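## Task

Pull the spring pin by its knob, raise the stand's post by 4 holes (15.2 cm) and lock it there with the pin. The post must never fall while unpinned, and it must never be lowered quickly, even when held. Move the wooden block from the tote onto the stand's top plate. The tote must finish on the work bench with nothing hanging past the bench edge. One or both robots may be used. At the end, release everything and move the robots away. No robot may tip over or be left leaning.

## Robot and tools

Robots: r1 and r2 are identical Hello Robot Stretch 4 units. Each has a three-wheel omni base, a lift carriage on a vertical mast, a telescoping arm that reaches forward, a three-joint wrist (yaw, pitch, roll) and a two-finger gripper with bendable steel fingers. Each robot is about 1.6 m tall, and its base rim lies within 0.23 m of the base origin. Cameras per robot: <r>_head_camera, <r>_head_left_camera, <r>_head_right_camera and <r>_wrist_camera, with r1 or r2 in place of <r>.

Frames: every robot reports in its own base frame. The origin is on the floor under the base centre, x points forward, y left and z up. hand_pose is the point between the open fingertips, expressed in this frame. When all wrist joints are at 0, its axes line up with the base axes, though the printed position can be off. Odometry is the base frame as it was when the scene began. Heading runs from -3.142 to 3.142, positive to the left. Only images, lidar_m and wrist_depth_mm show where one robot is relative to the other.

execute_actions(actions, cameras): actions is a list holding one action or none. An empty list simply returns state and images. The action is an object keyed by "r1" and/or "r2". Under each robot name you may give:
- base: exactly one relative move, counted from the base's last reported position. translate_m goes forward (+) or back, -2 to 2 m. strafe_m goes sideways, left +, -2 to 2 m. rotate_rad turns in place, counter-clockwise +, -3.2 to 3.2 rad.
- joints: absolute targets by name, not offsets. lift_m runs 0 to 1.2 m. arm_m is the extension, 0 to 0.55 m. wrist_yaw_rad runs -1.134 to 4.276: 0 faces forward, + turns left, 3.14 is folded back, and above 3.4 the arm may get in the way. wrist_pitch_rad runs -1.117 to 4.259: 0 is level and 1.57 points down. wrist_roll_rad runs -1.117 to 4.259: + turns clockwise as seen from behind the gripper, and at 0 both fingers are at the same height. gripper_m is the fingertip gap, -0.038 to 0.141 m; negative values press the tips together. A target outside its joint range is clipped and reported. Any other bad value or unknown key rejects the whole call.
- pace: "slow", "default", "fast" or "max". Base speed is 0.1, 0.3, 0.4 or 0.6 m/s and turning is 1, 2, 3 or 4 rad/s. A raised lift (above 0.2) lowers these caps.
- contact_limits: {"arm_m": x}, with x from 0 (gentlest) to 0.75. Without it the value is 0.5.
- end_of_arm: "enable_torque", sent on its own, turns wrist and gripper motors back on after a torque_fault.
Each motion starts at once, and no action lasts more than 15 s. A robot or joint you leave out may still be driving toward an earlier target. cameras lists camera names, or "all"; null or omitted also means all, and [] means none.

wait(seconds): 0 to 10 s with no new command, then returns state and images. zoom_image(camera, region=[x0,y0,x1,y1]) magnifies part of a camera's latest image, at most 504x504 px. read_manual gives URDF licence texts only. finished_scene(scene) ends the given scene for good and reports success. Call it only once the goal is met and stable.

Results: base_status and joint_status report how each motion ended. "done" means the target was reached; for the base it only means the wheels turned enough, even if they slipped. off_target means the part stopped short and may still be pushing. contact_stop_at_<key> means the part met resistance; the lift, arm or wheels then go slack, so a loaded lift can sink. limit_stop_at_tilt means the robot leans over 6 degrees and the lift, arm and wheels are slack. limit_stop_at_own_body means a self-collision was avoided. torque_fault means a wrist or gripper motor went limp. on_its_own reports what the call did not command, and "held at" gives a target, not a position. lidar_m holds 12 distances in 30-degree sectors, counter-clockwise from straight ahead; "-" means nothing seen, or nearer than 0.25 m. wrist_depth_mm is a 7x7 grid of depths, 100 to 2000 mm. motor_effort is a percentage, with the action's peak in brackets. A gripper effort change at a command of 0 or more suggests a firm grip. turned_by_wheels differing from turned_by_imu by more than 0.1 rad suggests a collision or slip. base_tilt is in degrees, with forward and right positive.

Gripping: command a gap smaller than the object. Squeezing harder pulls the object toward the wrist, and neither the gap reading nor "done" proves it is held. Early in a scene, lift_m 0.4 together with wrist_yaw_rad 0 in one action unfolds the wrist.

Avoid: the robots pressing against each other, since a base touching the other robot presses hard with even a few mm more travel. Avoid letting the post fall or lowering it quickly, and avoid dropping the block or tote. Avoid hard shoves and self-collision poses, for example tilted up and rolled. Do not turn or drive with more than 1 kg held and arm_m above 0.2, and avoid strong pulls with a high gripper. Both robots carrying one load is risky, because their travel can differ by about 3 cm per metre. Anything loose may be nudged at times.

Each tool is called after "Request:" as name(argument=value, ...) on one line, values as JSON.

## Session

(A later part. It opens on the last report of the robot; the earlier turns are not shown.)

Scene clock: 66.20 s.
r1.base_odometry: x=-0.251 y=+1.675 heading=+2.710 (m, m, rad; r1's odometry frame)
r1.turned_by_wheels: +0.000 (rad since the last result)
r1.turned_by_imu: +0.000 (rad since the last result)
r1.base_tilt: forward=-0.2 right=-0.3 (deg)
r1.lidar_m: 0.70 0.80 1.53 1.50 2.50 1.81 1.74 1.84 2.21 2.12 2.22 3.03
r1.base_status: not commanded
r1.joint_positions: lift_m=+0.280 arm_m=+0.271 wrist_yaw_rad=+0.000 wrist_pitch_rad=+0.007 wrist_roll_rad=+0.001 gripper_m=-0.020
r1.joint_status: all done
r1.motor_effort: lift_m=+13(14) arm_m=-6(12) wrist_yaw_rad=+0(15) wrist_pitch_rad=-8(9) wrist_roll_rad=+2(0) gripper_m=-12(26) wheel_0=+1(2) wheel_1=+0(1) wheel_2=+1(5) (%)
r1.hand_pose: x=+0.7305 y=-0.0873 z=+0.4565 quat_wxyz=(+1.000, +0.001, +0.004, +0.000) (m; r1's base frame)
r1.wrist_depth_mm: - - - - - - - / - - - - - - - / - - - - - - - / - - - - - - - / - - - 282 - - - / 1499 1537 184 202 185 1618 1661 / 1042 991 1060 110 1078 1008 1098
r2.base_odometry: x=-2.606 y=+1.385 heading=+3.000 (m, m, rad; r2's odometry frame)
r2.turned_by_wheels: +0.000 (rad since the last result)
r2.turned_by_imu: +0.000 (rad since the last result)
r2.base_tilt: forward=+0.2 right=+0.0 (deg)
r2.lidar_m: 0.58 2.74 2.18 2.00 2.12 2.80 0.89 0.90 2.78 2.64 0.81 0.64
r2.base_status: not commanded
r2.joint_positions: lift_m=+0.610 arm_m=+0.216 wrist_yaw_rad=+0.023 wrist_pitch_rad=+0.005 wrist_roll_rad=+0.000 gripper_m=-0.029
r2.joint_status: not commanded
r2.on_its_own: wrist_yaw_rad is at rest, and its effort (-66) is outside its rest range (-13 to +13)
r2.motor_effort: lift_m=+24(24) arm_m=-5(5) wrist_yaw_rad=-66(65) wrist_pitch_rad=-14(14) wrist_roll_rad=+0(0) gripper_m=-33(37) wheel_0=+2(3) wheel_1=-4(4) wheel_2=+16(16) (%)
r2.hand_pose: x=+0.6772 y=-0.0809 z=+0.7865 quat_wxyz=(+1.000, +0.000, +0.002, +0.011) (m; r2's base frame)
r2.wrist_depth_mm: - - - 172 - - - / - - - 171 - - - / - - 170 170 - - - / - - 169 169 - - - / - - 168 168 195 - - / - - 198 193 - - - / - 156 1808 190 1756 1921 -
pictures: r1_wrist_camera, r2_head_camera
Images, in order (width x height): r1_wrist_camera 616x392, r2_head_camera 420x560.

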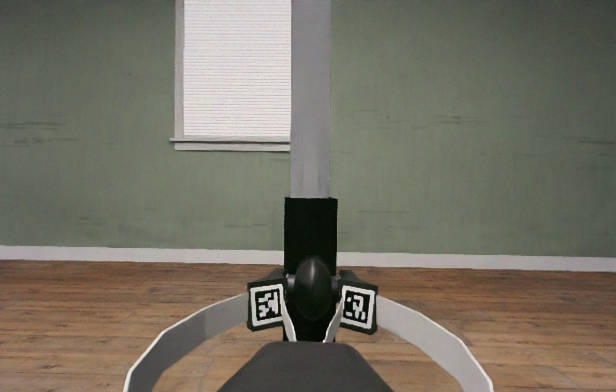

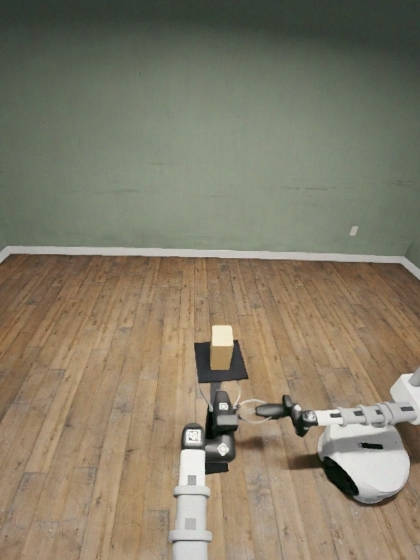

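Slipped. Retry deeper and harder; relieve r2's yaw and unload the pin slightly.

Request:
execute_actions(actions=[{"r2":{"joints":{"wrist_yaw_rad":0.06,"lift_m":0.613}},"r1":{"joints":{"gripper_m":0.04}}}], cameras=[])

Request:
execute_actions(actions=[{"r1":{"joints":{"arm_m":0.303}}}], cameras=[])

Request:
execute_actions(actions=[{"r1":{"joints":{"gripper_m":-0.038}}}], cameras=[])

Request:
execute_actions(actions=[{"r1":{"joints":{"arm_m":0.293},"pace":"slow"}}], cameras=["r1_wrist_camera","r1_head_camera"])

Request:
zoom_image(camera="r1_head_camera", region=[190,340,290,440])

Scene clock: 67.90 s.
r1.base_odometry: x=-0.251 y=+1.675 heading=+2.710 (m, m, rad; r1's odometry frame)
r1.turned_by_wheels: +0.000 (rad since the last result)
r1.turned_by_imu: +0.000 (rad since the last result)
r1.base_tilt: forward=-0.2 right=-0.2 (deg)
r1.lidar_m: 0.70 0.81 1.52 1.49 2.51 1.83 1.75 1.86 2.22 2.13 2.19 3.03
r1.base_status: not commanded
r1.joint_positions: lift_m=+0.280 arm_m=+0.271 wrist_yaw_rad=+0.000 wrist_pitch_rad=+0.007 wrist_roll_rad=+0.001 gripper_m=+0.040
r1.joint_status: all done
r1.motor_effort: lift_m=+13(13) arm_m=-6(6) wrist_yaw_rad=+0(0) wrist_pitch_rad=-8(8) wrist_roll_rad=+2(0) gripper_m=-2(15) wheel_0=+1(1) wheel_1=+0(0) wheel_2=+1(1) (%)
r1.hand_pose: x=+0.7305 y=-0.0873 z=+0.4565 quat_wxyz=(+1.000, +0.001, +0.004, +0.000) (m; r1's base frame)
r1.wrist_depth_mm: - - - - - - - / - - - - - - - / - - - - - - - / - - - - - - - / - - - 281 - - - / 1537 1537 194 281 193 1576 1661 / 1042 991 1060 110 1098 1025 1098
r2.base_odometry: x=-2.606 y=+1.385 heading=+3.000 (m, m, rad; r2's odometry frame)
r2.turned_by_wheels: -0.001 (rad since the last result)
r2.turned_by_imu: -0.001 (rad since the last result)
r2.base_tilt: forward=+0.0 right=-0.1 (deg)
r2.lidar_m: 0.58 2.74 2.17 2.02 2.12 2.84 0.87 0.91 2.80 2.64 0.80 0.67
r2.base_status: not commanded
r2.joint_positions: lift_m=+0.612 arm_m=+0.216 wrist_yaw_rad=+0.066 wrist_pitch_rad=+0.007 wrist_roll_rad=+0.000 gripper_m=-0.029
r2.joint_status: all done
r2.on_its_own: wrist_yaw_rad is at rest, and its effort (-17) is outside its rest range (-13 to +13)
r2.motor_effort: lift_m=+26(25) arm_m=-5(5) wrist_yaw_rad=-17(63) wrist_pitch_rad=-21(22) wrist_roll_rad=+0(0) gripper_m=-31(35) wheel_0=-1(2) wheel_1=-4(4) wheel_2=+13(16) (%)
r2.hand_pose: x=+0.6804 y=-0.0682 z=+0.7886 quat_wxyz=(+0.999, +0.000, +0.004, +0.033) (m; r2's base frame)
r2.wrist_depth_mm: - - - 170 - - - / - - - 170 - - - / - - - 168 - - - / - - - 168 - - - / - - 195 167 200 - - / - - 202 191 - - - / - 160 1863 190 1808 1808 -
pictures: none
No camera images: the call's "cameras" was empty. Leave "cameras" out to get every camera's image.

Scene clock: 68.77 s.
r1.base_odometry: x=-0.251 y=+1.675 heading=+2.710 (m, m, rad; r1's odometry frame)
r1.turned_by_wheels: +0.000 (rad since the last result)
r1.turned_by_imu: +0.000 (rad since the last result)
r1.base_tilt: forward=-0.2 right=-0.2 (deg)
r1.lidar_m: 0.69 0.80 1.53 1.47 2.53 1.80 1.75 1.84 2.23 2.12 2.21 2.99
r1.base_status: not commanded
r1.joint_positions: lift_m=+0.280 arm_m=+0.302 wrist_yaw_rad=+0.000 wrist_pitch_rad=+0.007 wrist_roll_rad=+0.001 gripper_m=+0.040
r1.joint_status: all done
r1.motor_effort: lift_m=+14(13) arm_m=+6(7) wrist_yaw_rad=+0(0) wrist_pitch_rad=-8(8) wrist_roll_rad=+0(0) gripper_m=-5(1) wheel_0=+1(1) wheel_1=+0(0) wheel_2=+1(1) (%)
r1.hand_pose: x=+0.7613 y=-0.0874 z=+0.4565 quat_wxyz=(+1.000, +0.001, +0.004, +0.000) (m; r1's base frame)
r1.wrist_depth_mm: - - - - - - - / - - - - - - - / - - - - - - - / - - - 258 - - - / - - - 250 - - - / 1499 1499 193 251 193 1618 1618 / 1060 1008 1060 110 1098 1025 1098
r2.base_odometry: x=-2.606 y=+1.385 heading=+3.000 (m, m, rad; r2's odometry frame)
r2.turned_by_wheels: +0.000 (rad since the last result)
r2.turned_by_imu: +0.000 (rad since the last result)
r2.base_tilt: forward=+0.1 right=+0.1 (deg)
r2.lidar_m: 0.59 2.75 2.17 2.02 2.10 2.83 0.88 0.92 2.81 2.63 0.76 0.67
r2.base_status: not commanded
r2.joint_positions: lift_m=+0.612 arm_m=+0.216 wrist_yaw_rad=+0.066 wrist_pitch_rad=+0.007 wrist_roll_rad=+0.000 gripper_m=-0.029
r2.joint_status: not commanded
r2.on_its_own: wrist_yaw_rad is at rest, and its effort (-18) is outside its rest range (-13 to +13)
r2.motor_effort: lift_m=+26(26) arm_m=-5(5) wrist_yaw_rad=-18(18) wrist_pitch_rad=-21(20) wrist_roll_rad=+0(0) gripper_m=-31(31) wheel_0=-1(1) wheel_1=-4(4) wheel_2=+13(13) (%)
r2.hand_pose: x=+0.6804 y=-0.0682 z=+0.7886 quat_wxyz=(+0.999, +0.000, +0.004, +0.033) (m; r2's base frame)
r2.wrist_depth_mm: - - - 171 - - - / - - - 170 - - - / - - - 169 - - - / - - - 168 - - - / - - 195 167 200 - - / - - 202 192 - - - / - 160 1808 190 1708 1756 -
pictures: none
No camera images: the call's "cameras" was empty. Leave "cameras" out to get every camera's image.

Scene clock: 70.23 s.
r1.base_odometry: x=-0.251 y=+1.675 heading=+2.710 (m, m, rad; r1's odometry frame)
r1.turned_by_wheels: +0.000 (rad since the last result)
r1.turned_by_imu: +0.000 (rad since the last result)
r1.base_tilt: forward=-0.1 right=-0.3 (deg)
r1.lidar_m: 0.70 0.81 1.51 1.49 2.54 1.81 1.75 1.83 2.23 2.12 2.22 3.04
r1.base_status: not commanded
r1.joint_positions: lift_m=+0.280 arm_m=+0.303 wrist_yaw_rad=+0.007 wrist_pitch_rad=+0.008 wrist_roll_rad=+0.001 gripper_m=-0.037
r1.joint_status: all done
r1.on_its_own: wrist_yaw_rad is at rest, and its effort (-19) is outside its rest range (-13 to +13)
r1.motor_effort: lift_m=+13(13) arm_m=-1(6) wrist_yaw_rad=-19(19) wrist_pitch_rad=-11(11) wrist_roll_rad=+0(1) gripper_m=-29(30) wheel_0=-1(2) wheel_1=-2(2) wheel_2=+7(7) (%)
r1.hand_pose: x=+0.7632 y=-0.0854 z=+0.4562 quat_wxyz=(+1.000, +0.001, +0.004, +0.003) (m; r1's base frame)
r1.wrist_depth_mm: - - - 253 - - - / - - - 256 - - - / - - - 256 - - - / - - - 255 - - - / - - - 248 - - - / 1537 1537 181 207 182 1576 1576 / 1060 946 1060 110 1078 960 1098
r2.base_odometry: x=-2.606 y=+1.385 heading=+3.000 (m, m, rad; r2's odometry frame)
r2.turned_by_wheels: +0.000 (rad since the last result)
r2.turned_by_imu: +0.000 (rad since the last result)
r2.base_tilt: forward=+0.1 right=+0.1 (deg)
r2.lidar_m: 0.57 2.76 2.15 2.03 2.13 2.82 0.87 0.90 2.80 2.64 0.80 0.63
r2.base_status: not commanded
r2.joint_positions: lift_m=+0.612 arm_m=+0.216 wrist_yaw_rad=+0.066 wrist_pitch_rad=+0.015 wrist_roll_rad=+0.000 gripper_m=-0.029
r2.joint_status: not commanded
r2.on_its_own: wrist_yaw_rad is at rest, and its effort (-19) is outside its rest range (-13 to +13); wrist_pitch_rad is at rest, and its effort (-43) is outside its rest range (-23 to +23)
r2.motor_effort: lift_m=+26(26) arm_m=-5(5) wrist_yaw_rad=-19(19) wrist_pitch_rad=-43(45) wrist_roll_rad=+1(0) gripper_m=-30(32) wheel_0=-1(1) wheel_1=-4(4) wheel_2=+13(13) (%)
r2.hand_pose: x=+0.6804 y=-0.0681 z=+0.7864 quat_wxyz=(+0.999, +0.000, +0.007, +0.033) (m; r2's base frame)
r2.wrist_depth_mm: - - - 169 - - - / - - - 168 - - - / - - - 167 - - - / - - - 167 - - - / - 141 142 144 208 - - / - - 203 191 - - - / - 160 1756 190 1708 1708 -
pictures: none
No camera images: the call's "cameras" was empty. Leave "cameras" out to get every camera's image.

Scene clock: 71.17 s.
r1.base_odometry: x=-0.251 y=+1.675 heading=+2.710 (m, m, rad; r1's odometry frame)
r1.turned_by_wheels: +0.000 (rad since the last result)
r1.turned_by_imu: +0.000 (rad since the last result)
r1.base_tilt: forward=-0.2 right=-0.2 (deg)
r1.lidar_m: 0.71 0.81 1.52 1.47 2.53 1.80 1.73 1.85 2.22 2.12 2.20 3.01
r1.base_status: not commanded
r1.joint_positions: lift_m=+0.280 arm_m=+0.295 wrist_yaw_rad=+0.007 wrist_pitch_rad=+0.008 wrist_roll_rad=+0.001 gripper_m=-0.037
r1.joint_status: all done
r1.on_its_own: wrist_yaw_rad is at rest, and its effort (-19) is outside its rest range (-13 to +13)
r1.motor_effort: lift_m=+14(13) arm_m=-13(14) wrist_yaw_rad=-19(20) wrist_pitch_rad=-11(11) wrist_roll_rad=+0(0) gripper_m=-30(30) wheel_0=-2(1) wheel_1=-2(2) wheel_2=+8(8) (%)
r1.hand_pose: x=+0.7553 y=-0.0855 z=+0.4562 quat_wxyz=(+1.000, +0.001, +0.004, +0.003) (m; r1's base frame)
r1.wrist_depth_mm: - - - 262 - - - / - - - 263 - - - / - - - 263 - - - / - - - 264 - - - / - - - 256 - - - / 1537 1537 180 215 183 1576 1618 / 1042 946 1078 110 1098 976 1098
r2.base_odometry: x=-2.606 y=+1.385 heading=+3.000 (m, m, rad; r2's odometry frame)
r2.turned_by_wheels: +0.000 (rad since the last result)
r2.turned_by_imu: +0.000 (rad since the last result)
r2.base_tilt: forward=+0.2 right=+0.1 (deg)
r2.lidar_m: 0.60 2.75 2.16 2.01 2.10 2.81 0.87 0.93 2.81 2.62 0.77 0.63
r2.base_status: not commanded
r2.joint_positions: lift_m=+0.612 arm_m=+0.216 wrist_yaw_rad=+0.066 wrist_pitch_rad=+0.015 wrist_roll_rad=+0.000 gripper_m=-0.029
r2.joint_status: not commanded
r2.on_its_own: wrist_yaw_rad is at rest, and its effort (-19) is outside its rest range (-13 to +13); wrist_pitch_rad is at rest, and its effort (-42) is outside its rest range (-23 to +23)
r2.motor_effort: lift_m=+26(26) arm_m=-5(5) wrist_yaw_rad=-19(19) wrist_pitch_rad=-42(43) wrist_roll_rad=+1(1) gripper_m=-28(33) wheel_0=-2(2) wheel_1=-4(4) wheel_2=+13(13) (%)
r2.hand_pose: x=+0.6804 y=-0.0681 z=+0.7864 quat_wxyz=(+0.999, +0.000, +0.007, +0.033) (m; r2's base frame)
r2.wrist_depth_mm: - - - 169 - - - / - - - 168 - - - / - - - 167 - - - / - - - 167 - - - / - 141 142 144 208 - - / - - 203 192 - - - / - 160 1756 190 1708 1708 -
pictures: r1_head_camera, r1_wrist_camera
Images, in order (width x height): r1_head_camera 420x560, r1_wrist_camera 616x392.

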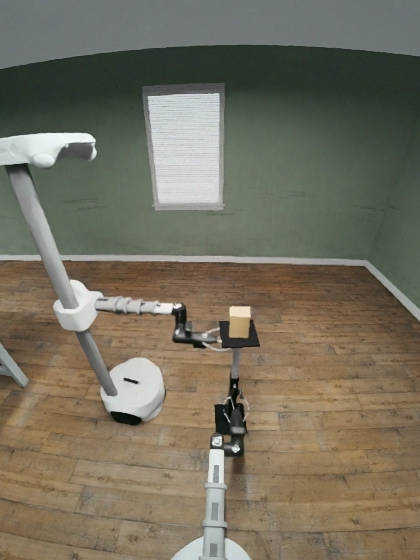

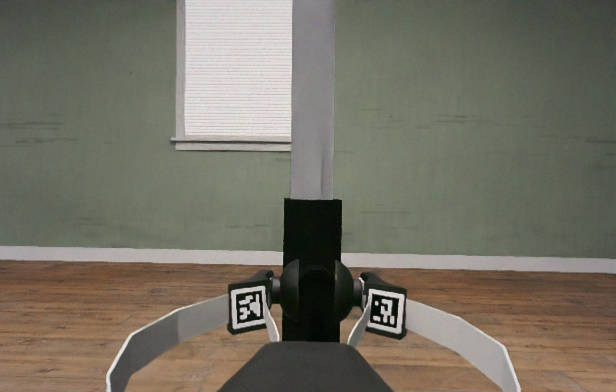

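Region (190, 340, 290, 440) of r1_head_camera's 420x560 image, scaled by 5.040, with more detail than that image has.

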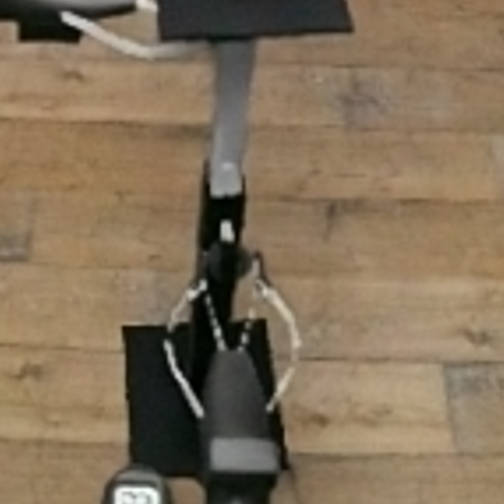

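Request:
execute_actions(actions=[{"r2":{"joints":{"lift_m":0.783},"pace":"slow"}}], cameras=["r1_wrist_camera","r2_wrist_camera"])

Request:
execute_actions(actions=[{"r1":{"joints":{"gripper_m":0.05}}}], cameras=[])

Request:
execute_actions(actions=[{"r2":{"joints":{"lift_m":0.773},"pace":"slow"},"r1":{"joints":{"arm_m":0.01}}}], cameras=[])

Request:
execute_actions(actions=[{"r2":{"joints":{"lift_m":0.763},"pace":"slow"}}], cameras=["r1_wrist_camera","r2_wrist_camera"])

Scene clock: 73.63 s.
r1.base_odometry: x=-0.251 y=+1.675 heading=+2.710 (m, m, rad; r1's odometry frame)
r1.turned_by_wheels: +0.000 (rad since the last result)
r1.turned_by_imu: -0.001 (rad since the last result)
r1.base_tilt: forward=-0.1 right=-0.2 (deg)
r1.lidar_m: 0.69 0.83 1.53 1.48 2.54 1.84 1.76 1.85 2.24 2.13 2.20 2.99
r1.base_status: not commanded
r1.joint_positions: lift_m=+0.280 arm_m=+0.295 wrist_yaw_rad=+0.007 wrist_pitch_rad=+0.008 wrist_roll_rad=+0.001 gripper_m=-0.037
r1.joint_status: not commanded
r1.on_its_own: wrist_yaw_rad is at rest, and its effort (-19) is outside its rest range (-13 to +13)
r1.motor_effort: lift_m=+13(13) arm_m=-13(13) wrist_yaw_rad=-19(19) wrist_pitch_rad=-11(11) wrist_roll_rad=+0(0) gripper_m=-29(31) wheel_0=-1(1) wheel_1=-2(2) wheel_2=+8(7) (%)
r1.hand_pose: x=+0.7553 y=-0.0855 z=+0.4562 quat_wxyz=(+1.000, +0.001, +0.004, +0.003) (m; r1's base frame)
r1.wrist_depth_mm: - - - 260 - - - / - - - 262 - - - / - - - 263 - - - / - - - 264 - - - / - - - 255 - - - / 1499 1499 180 215 183 1618 1618 / 1042 946 1042 110 1078 960 1118
r2.base_odometry: x=-2.606 y=+1.385 heading=+3.000 (m, m, rad; r2's odometry frame)
r2.turned_by_wheels: +0.000 (rad since the last result)
r2.turned_by_imu: +0.000 (rad since the last result)
r2.base_tilt: forward=+0.0 right=+0.0 (deg)
r2.lidar_m: 0.60 2.75 2.16 2.00 2.14 2.82 0.88 0.91 2.78 2.65 0.75 0.60
r2.base_status: not commanded
r2.joint_positions: lift_m=+0.782 arm_m=+0.216 wrist_yaw_rad=+0.066 wrist_pitch_rad=+0.016 wrist_roll_rad=+0.000 gripper_m=-0.029
r2.joint_status: all done
r2.on_its_own: wrist_yaw_rad is at rest, and its effort (-18) is outside its rest range (-13 to +13); wrist_pitch_rad is at rest, and its effort (-46) is outside its rest range (-23 to +23)
r2.motor_effort: lift_m=+29(30) arm_m=-5(5) wrist_yaw_rad=-18(20) wrist_pitch_rad=-46(46) wrist_roll_rad=+1(2) gripper_m=-32(30) wheel_0=-1(2) wheel_1=-4(4) wheel_2=+13(13) (%)
r2.hand_pose: x=+0.6804 y=-0.0682 z=+0.9560 quat_wxyz=(+0.999, +0.000, +0.008, +0.033) (m; r2's base frame)
r2.wrist_depth_mm: - - - 168 - - - / - - - 168 - - - / - - - 167 - - - / - - - 167 - - - / - 142 143 144 208 - - / - - 203 192 - - - / - 160 - 190 - - -
pictures: r1_wrist_camera, r2_wrist_camera
Images, in order (width x height): r1_wrist_camera 616x392, r2_wrist_camera 616x392.

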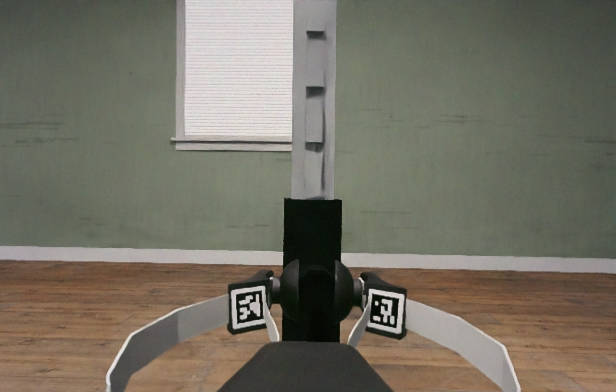

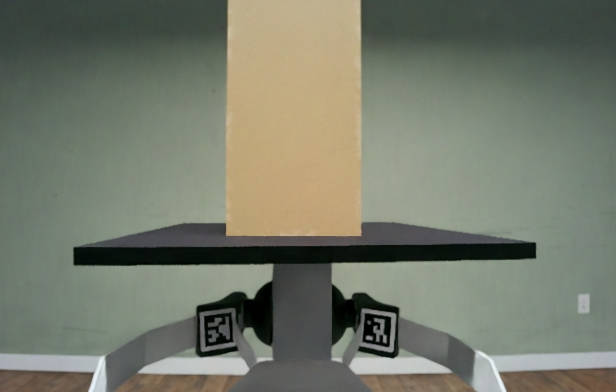

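Scene clock: 75.20 s.
r1.base_odometry: x=-0.251 y=+1.675 heading=+2.710 (m, m, rad; r1's odometry frame)
r1.turned_by_wheels: +0.000 (rad since the last result)
r1.turned_by_imu: -0.001 (rad since the last result)
r1.base_tilt: forward=-0.2 right=-0.2 (deg)
r1.lidar_m: 0.71 0.85 1.51 1.48 2.50 1.81 1.74 1.83 2.24 2.12 2.19 2.99
r1.base_status: not commanded
r1.joint_positions: lift_m=+0.280 arm_m=+0.294 wrist_yaw_rad=-0.001 wrist_pitch_rad=+0.007 wrist_roll_rad=+0.001 gripper_m=+0.050
r1.joint_status: all done
r1.motor_effort: lift_m=+13(13) arm_m=-3(13) wrist_yaw_rad=+2(19) wrist_pitch_rad=-7(11) wrist_roll_rad=+0(1) gripper_m=-3(28) wheel_0=+1(2) wheel_1=+0(2) wheel_2=-1(8) (%)
r1.hand_pose: x=+0.7528 y=-0.0876 z=+0.4567 quat_wxyz=(+1.000, +0.001, +0.003, +0.000) (m; r1's base frame)
r1.wrist_depth_mm: - - - - - - - / - - - - - - - / - - - - - - - / - - - 266 - - - / - - - 259 - - - / 1537 1499 197 260 191 1537 1618 / 1060 1008 1060 110 1098 1025 1078
r2.base_odometry: x=-2.606 y=+1.385 heading=+3.000 (m, m, rad; r2's odometry frame)
r2.turned_by_wheels: +0.000 (rad since the last result)
r2.turned_by_imu: +0.000 (rad since the last result)
r2.base_tilt: forward=+0.1 right=-0.1 (deg)
r2.lidar_m: 0.59 2.76 2.17 2.03 2.11 2.79 0.88 0.91 2.78 2.64 0.80 0.61
r2.base_status: not commanded
r2.joint_positions: lift_m=+0.782 arm_m=+0.216 wrist_yaw_rad=+0.066 wrist_pitch_rad=+0.016 wrist_roll_rad=+0.000 gripper_m=-0.029
r2.joint_status: not commanded
r2.on_its_own: wrist_yaw_rad is at rest, and its effort (-17) is outside its rest range (-13 to +13); wrist_pitch_rad is at rest, and its effort (-45) is outside its rest range (-23 to +23)
r2.motor_effort: lift_m=+29(28) arm_m=-6(5) wrist_yaw_rad=-17(18) wrist_pitch_rad=-45(45) wrist_roll_rad=+1(0) gripper_m=-31(29) wheel_0=-1(2) wheel_1=-4(4) wheel_2=+12(13) (%)
r2.hand_pose: x=+0.6804 y=-0.0682 z=+0.9560 quat_wxyz=(+0.999, +0.000, +0.008, +0.033) (m; r2's base frame)
r2.wrist_depth_mm: - - - 169 - - - / - - - 168 - - - / - - - 167 - - - / - - - 167 - - - / - 141 143 144 209 - - / - - 202 191 - - - / - 160 - 190 - - -
pictures: none
No camera images: the call's "cameras" was empty. Leave "cameras" out to get every camera's image.

Scene clock: 77.17 s.
r1.base_odometry: x=-0.251 y=+1.675 heading=+2.710 (m, m, rad; r1's odometry frame)
r1.turned_by_wheels: +0.000 (rad since the last result)
r1.turned_by_imu: +0.000 (rad since the last result)
r1.base_tilt: forward=-0.2 right=-0.2 (deg)
r1.lidar_m: 0.70 0.83 1.52 1.48 2.53 1.85 1.74 1.85 2.23 2.13 2.22 3.02
r1.base_status: not commanded
r1.joint_positions: lift_m=+0.280 arm_m=+0.011 wrist_yaw_rad=+0.000 wrist_pitch_rad=+0.007 wrist_roll_rad=+0.001 gripper_m=+0.050
r1.joint_status: all done
r1.motor_effort: lift_m=+13(14) arm_m=-6(6) wrist_yaw_rad=+1(3) wrist_pitch_rad=-8(8) wrist_roll_rad=+0(1) gripper_m=-3(3) wheel_0=+1(1) wheel_1=+0(0) wheel_2=-1(0) (%)
r1.hand_pose: x=+0.4705 y=-0.0874 z=+0.4565 quat_wxyz=(+1.000, +0.001, +0.004, +0.000) (m; r1's base frame)
r1.wrist_depth_mm: - - - - - - - / - - - - - - - / - - - - - - - / - - - - - - - / - - - - - - - / 1537 1537 197 1430 191 1576 1576 / 668 991 1060 110 1098 1042 1098
r2.base_odometry: x=-2.606 y=+1.385 heading=+2.999 (m, m, rad; r2's odometry frame)
r2.turned_by_wheels: +0.000 (rad since the last result)
r2.turned_by_imu: +0.000 (rad since the last result)
r2.base_tilt: forward=+0.1 right=+0.0 (deg)
r2.lidar_m: 0.59 2.77 2.16 2.02 2.10 2.84 0.88 0.89 2.79 2.66 0.84 0.75
r2.base_status: not commanded
r2.joint_positions: lift_m=+0.773 arm_m=+0.216 wrist_yaw_rad=+0.066 wrist_pitch_rad=+0.008 wrist_roll_rad=+0.000 gripper_m=-0.029
r2.joint_status: all done
r2.on_its_own: wrist_yaw_rad is at rest, and its effort (-17) is outside its rest range (-13 to +13)
r2.motor_effort: lift_m=+16(29) arm_m=-5(5) wrist_yaw_rad=-17(18) wrist_pitch_rad=-23(46) wrist_roll_rad=+0(1) gripper_m=-32(31) wheel_0=-2(2) wheel_1=-4(4) wheel_2=+12(12) (%)
r2.hand_pose: x=+0.6804 y=-0.0683 z=+0.9492 quat_wxyz=(+0.999, +0.000, +0.004, +0.033) (m; r2's base frame)
r2.wrist_depth_mm: - - - 170 - - - / - - - 170 - - - / - - - 168 - - - / - - - 167 - - - / - - 195 167 202 - - / - - 202 191 - - - / - 160 - 189 - - -
pictures: none
No camera images: the call's "cameras" was empty. Leave "cameras" out to get every camera's image.

Scene clock: 77.90 s.
r1.base_odometry: x=-0.251 y=+1.675 heading=+2.710 (m, m, rad; r1's odometry frame)
r1.turned_by_wheels: +0.000 (rad since the last result)
r1.turned_by_imu: +0.000 (rad since the last result)
r1.base_tilt: forward=-0.2 right=-0.3 (deg)
r1.lidar_m: 0.69 0.85 1.51 1.49 2.49 1.82 1.74 1.83 2.22 2.12 2.18 3.01
r1.base_status: not commanded
r1.joint_positions: lift_m=+0.280 arm_m=+0.011 wrist_yaw_rad=+0.000 wrist_pitch_rad=+0.007 wrist_roll_rad=+0.001 gripper_m=+0.050
r1.joint_status: not commanded
r1.motor_effort: lift_m=+14(13) arm_m=-6(6) wrist_yaw_rad=+1(1) wrist_pitch_rad=-8(8) wrist_roll_rad=+1(0) gripper_m=-6(4) wheel_0=+1(1) wheel_1=+0(0) wheel_2=+0(1) (%)
r1.hand_pose: x=+0.4705 y=-0.0874 z=+0.4565 quat_wxyz=(+1.000, +0.001, +0.004, +0.000) (m; r1's base frame)
r1.wrist_depth_mm: - - - - - - - / - - - - - - - / - - - - - - - / - - - - - - - / - - - - - - - / 1537 1537 197 1397 191 1618 1661 / 661 991 1060 110 1078 1025 1118
r2.base_odometry: x=-2.606 y=+1.385 heading=+2.999 (m, m, rad; r2's odometry frame)
r2.turned_by_wheels: +0.000 (rad since the last result)
r2.turned_by_imu: +0.000 (rad since the last result)
r2.base_tilt: forward=+0.0 right=+0.0 (deg)
r2.lidar_m: 0.60 2.75 2.16 2.01 2.15 2.79 0.88 0.92 2.80 2.65 0.85 0.75
r2.base_status: not commanded
r2.joint_positions: lift_m=+0.763 arm_m=+0.216 wrist_yaw_rad=+0.066 wrist_pitch_rad=+0.006 wrist_roll_rad=+0.000 gripper_m=-0.029
r2.joint_status: all done
r2.on_its_own: wrist_yaw_rad is at rest, and its effort (-17) is outside its rest range (-13 to +13)
r2.motor_effort: lift_m=+15(18) arm_m=-5(5) wrist_yaw_rad=-17(17) wrist_pitch_rad=-17(23) wrist_roll_rad=+0(0) gripper_m=-31(32) wheel_0=-2(1) wheel_1=-4(4) wheel_2=+12(12) (%)
r2.hand_pose: x=+0.6804 y=-0.0683 z=+0.9399 quat_wxyz=(+0.999, +0.000, +0.003, +0.033) (m; r2's base frame)
r2.wrist_depth_mm: - - - 171 - - - / - - - 170 - - - / - - - 168 - - - / - - - 168 - - - / - - 190 167 196 - - / - - 202 191 - - - / - - - 189 - - -
pictures: r1_wrist_camera, r2_wrist_camera
Images, in order (width x height): r1_wrist_camera 616x392, r2_wrist_camera 616x392.

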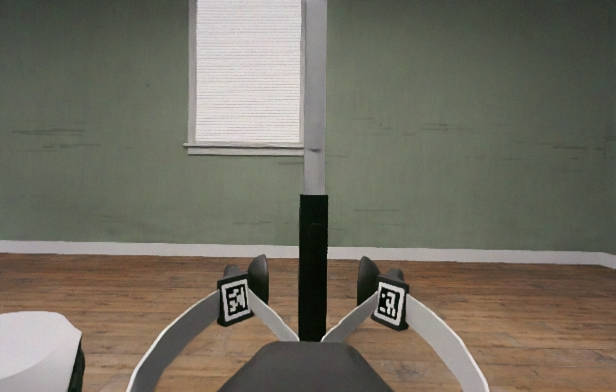

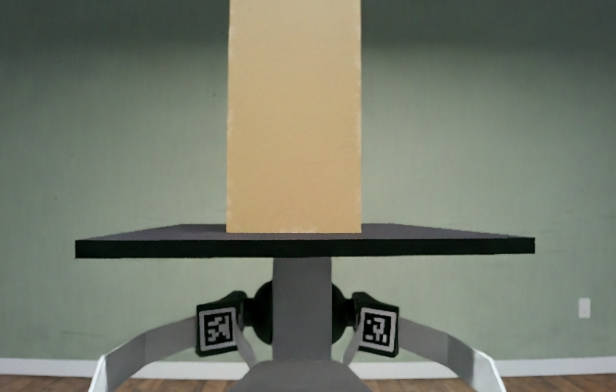

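Friction confuses this; confirm by lowering a bit more.

Request:
execute_actions(actions=[{"r2":{"joints":{"lift_m":0.755},"pace":"slow"}}], cameras=[])

Scene clock: 78.70 s.
r1.base_odometry: x=-0.251 y=+1.675 heading=+2.710 (m, m, rad; r1's odometry frame)
r1.turned_by_wheels: +0.000 (rad since the last result)
r1.turned_by_imu: +0.000 (rad since the last result)
r1.base_tilt: forward=-0.2 right=-0.2 (deg)
r1.lidar_m: 0.69 0.81 1.53 1.47 2.51 1.85 1.74 1.83 2.20 2.12 2.20 3.00
r1.base_status: not commanded
r1.joint_positions: lift_m=+0.280 arm_m=+0.011 wrist_yaw_rad=+0.000 wrist_pitch_rad=+0.007 wrist_roll_rad=+0.001 gripper_m=+0.050
r1.joint_status: not commanded
r1.motor_effort: lift_m=+14(13) arm_m=-6(6) wrist_yaw_rad=+1(1) wrist_pitch_rad=-8(8) wrist_roll_rad=+1(2) gripper_m=-4(4) wheel_0=+1(1) wheel_1=+0(0) wheel_2=-1(0) (%)
r1.hand_pose: x=+0.4705 y=-0.0874 z=+0.4565 quat_wxyz=(+1.000, +0.001, +0.004, +0.000) (m; r1's base frame)
r1.wrist_depth_mm: - - - - - - - / - - - - - - - / - - - - - - - / - - - - - - - / - - - - - - - / 1537 1499 196 1464 191 1661 1618 / 668 1008 1060 110 1098 1025 1118
r2.base_odometry: x=-2.606 y=+1.385 heading=+2.999 (m, m, rad; r2's odometry frame)
r2.turned_by_wheels: +0.000 (rad since the last result)
r2.turned_by_imu: +0.000 (rad since the last result)
r2.base_tilt: forward=+0.0 right=+0.0 (deg)
r2.lidar_m: 0.56 2.75 2.16 2.02 2.12 2.81 0.89 0.90 2.80 2.64 0.83 0.76
r2.base_status: not commanded
r2.joint_positions: lift_m=+0.756 arm_m=+0.216 wrist_yaw_rad=+0.065 wrist_pitch_rad=-0.005 wrist_roll_rad=+0.000 gripper_m=-0.029
r2.joint_status: all done
r2.on_its_own: wrist_yaw_rad is at rest, and its effort (-16) is outside its rest range (-13 to +13)
r2.motor_effort: lift_m=+12(16) arm_m=-5(5) wrist_yaw_rad=-16(17) wrist_pitch_rad=+13(16) wrist_roll_rad=+1(1) gripper_m=-33(32) wheel_0=-1(1) wheel_1=-4(4) wheel_2=+12(12) (%)
r2.hand_pose: x=+0.6804 y=-0.0684 z=+0.9353 quat_wxyz=(+0.999, +0.000, -0.002, +0.033) (m; r2's base frame)
r2.wrist_depth_mm: - - - 173 - - - / - - - 172 - - - / - - - 170 - - - / - - - 169 - - - / - - - 191 - - - / - - 202 192 204 - - / - - - 189 - - -
pictures: none
No camera images: the call's "cameras" was empty. Leave "cameras" out to get every camera's image.

Locked.

Request:
execute_actions(actions=[{"r2":{"joints":{"gripper_m":0.08}}}], cameras=[])

Request:
execute_actions(actions=[{"r2":{"base":{"translate_m":-0.15},"joints":{"arm_m":0.01},"pace":"fast"},"r1":{"base":{"translate_m":-0.2},"pace":"fast"}}], cameras=["r1_head_left_camera"])

Request:
finished_scene(scene=1)

Scene clock: 80.80 s.
r1.base_odometry: x=-0.251 y=+1.675 heading=+2.710 (m, m, rad; r1's odometry frame)
r1.turned_by_wheels: +0.000 (rad since the last result)
r1.turned_by_imu: +0.000 (rad since the last result)
r1.base_tilt: forward=-0.2 right=-0.2 (deg)
r1.lidar_m: 0.68 0.80 1.53 1.49 2.54 1.80 1.74 1.84 2.22 2.10 2.22 2.99
r1.base_status: not commanded
r1.joint_positions: lift_m=+0.280 arm_m=+0.011 wrist_yaw_rad=+0.000 wrist_pitch_rad=+0.007 wrist_roll_rad=+0.001 gripper_m=+0.050
r1.joint_status: not commanded
r1.motor_effort: lift_m=+13(13) arm_m=-6(6) wrist_yaw_rad=+1(1) wrist_pitch_rad=-7(8) wrist_roll_rad=+2(2) gripper_m=-3(4) wheel_0=+1(1) wheel_1=+0(0) wheel_2=-1(1) (%)
r1.hand_pose: x=+0.4705 y=-0.0874 z=+0.4565 quat_wxyz=(+1.000, +0.001, +0.004, +0.000) (m; r1's base frame)
r1.wrist_depth_mm: - - - - - - - / - - - - - - - / - - - - - - - / - - - - - - - / - - - - - - - / 1537 1576 197 1430 191 1618 1618 / 668 1008 1078 110 1098 1042 1118
r2.base_odometry: x=-2.605 y=+1.385 heading=+2.999 (m, m, rad; r2's odometry frame)
r2.turned_by_wheels: -0.001 (rad since the last result)
r2.turned_by_imu: +0.000 (rad since the last result)
r2.base_tilt: forward=+0.1 right=+0.0 (deg)
r2.lidar_m: 0.56 2.77 2.18 2.01 2.13 2.80 0.88 0.89 2.81 2.63 0.85 0.76
r2.base_status: not commanded
r2.joint_positions: lift_m=+0.755 arm_m=+0.216 wrist_yaw_rad=+0.060 wrist_pitch_rad=+0.002 wrist_roll_rad=+0.000 gripper_m=+0.080
r2.joint_status: all done
r2.motor_effort: lift_m=+14(14) arm_m=-4(5) wrist_yaw_rad=-1(16) wrist_pitch_rad=-6(18) wrist_roll_rad=+0(1) gripper_m=-3(29) wheel_0=+1(1) wheel_1=-1(4) wheel_2=-1(12) (%)
r2.hand_pose: x=+0.6797 y=-0.0699 z=+0.9330 quat_wxyz=(+1.000, +0.000, +0.001, +0.030) (m; r2's base frame)
r2.wrist_depth_mm: - - - 176 - - - / - - - 175 - - - / - - - 173 - - - / - - 173 172 - - - / - - - 196 - - - / - - 215 196 221 - - / - - - 153 - - -
pictures: none
No camera images: the call's "cameras" was empty. Leave "cameras" out to get every camera's image.

Scene clock: 82.57 s.
r1.base_odometry: x=-0.069 y=+1.591 heading=+2.710 (m, m, rad; r1's odometry frame)
r1.turned_by_wheels: +0.000 (rad since the last result)
r1.turned_by_imu: -0.001 (rad since the last result)
r1.base_tilt: forward=-0.2 right=-0.2 (deg)
r1.lidar_m: 0.90 0.96 1.52 1.70 2.23 1.61 1.54 1.60 2.22 2.13 2.21 3.02
r1.base_status: done
r1.joint_positions: lift_m=+0.280 arm_m=+0.011 wrist_yaw_rad=+0.000 wrist_pitch_rad=+0.007 wrist_roll_rad=+0.001 gripper_m=+0.050
r1.joint_status: not commanded
r1.motor_effort: lift_m=+14(14) arm_m=-6(6) wrist_yaw_rad=+1(1) wrist_pitch_rad=-8(8) wrist_roll_rad=+0(2) gripper_m=-4(5) wheel_0=+0(6) wheel_1=+1(7) wheel_2=-2(9) (%)
r1.hand_pose: x=+0.4704 y=-0.0874 z=+0.4565 quat_wxyz=(+1.000, +0.001, +0.004, +0.000) (m; r1's base frame)
r1.wrist_depth_mm: - - - - - - - / - - - - - - - / - - - - - - - / - - - - - - - / - - - - - - - / 946 1499 197 1464 191 1618 1661 / 831 1008 1078 110 1078 1042 1078
r2.base_odometry: x=-2.457 y=+1.363 heading=+2.999 (m, m, rad; r2's odometry frame)
r2.turned_by_wheels: +0.000 (rad since the last result)
r2.turned_by_imu: +0.000 (rad since the last result)
r2.base_tilt: forward=+0.0 right=+0.0 (deg)
r2.lidar_m: 0.71 2.91 2.15 2.00 2.11 2.79 0.72 0.74 2.81 2.64 1.10 0.98
r2.base_status: done
r2.joint_positions: lift_m=+0.755 arm_m=+0.011 wrist_yaw_rad=+0.060 wrist_pitch_rad=+0.003 wrist_roll_rad=+0.000 gripper_m=+0.080
r2.joint_status: all done
r2.motor_effort: lift_m=+15(15) arm_m=-8(10) wrist_yaw_rad=+0(2) wrist_pitch_rad=-8(8) wrist_roll_rad=+0(1) gripper_m=-3(3) wheel_0=-2(7) wheel_1=-2(7) wheel_2=+2(14) (%)
r2.hand_pose: x=+0.4755 y=-0.0700 z=+0.9329 quat_wxyz=(+1.000, +0.000, +0.001, +0.030) (m; r2's base frame)
r2.wrist_depth_mm: - - - - - - - / - - - - - - - / - - - - - - - / - - - 535 - - - / - - - - - - - / - - 214 - 222 - - / - - - 152 - - -
pictures: r1_head_left_camera
Images, in order (width x height): r1_head_left_camera 420x672.

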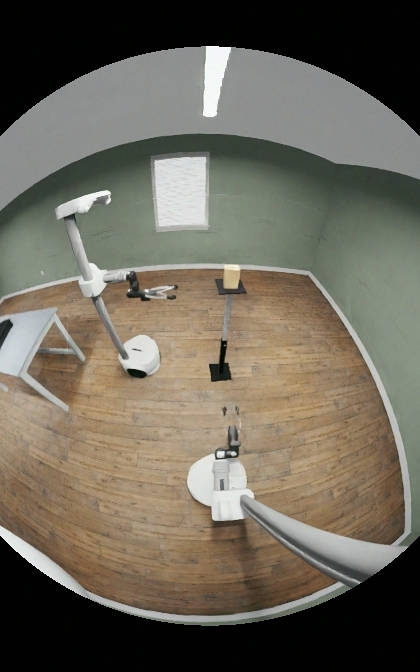

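The scene is finished: the task was done.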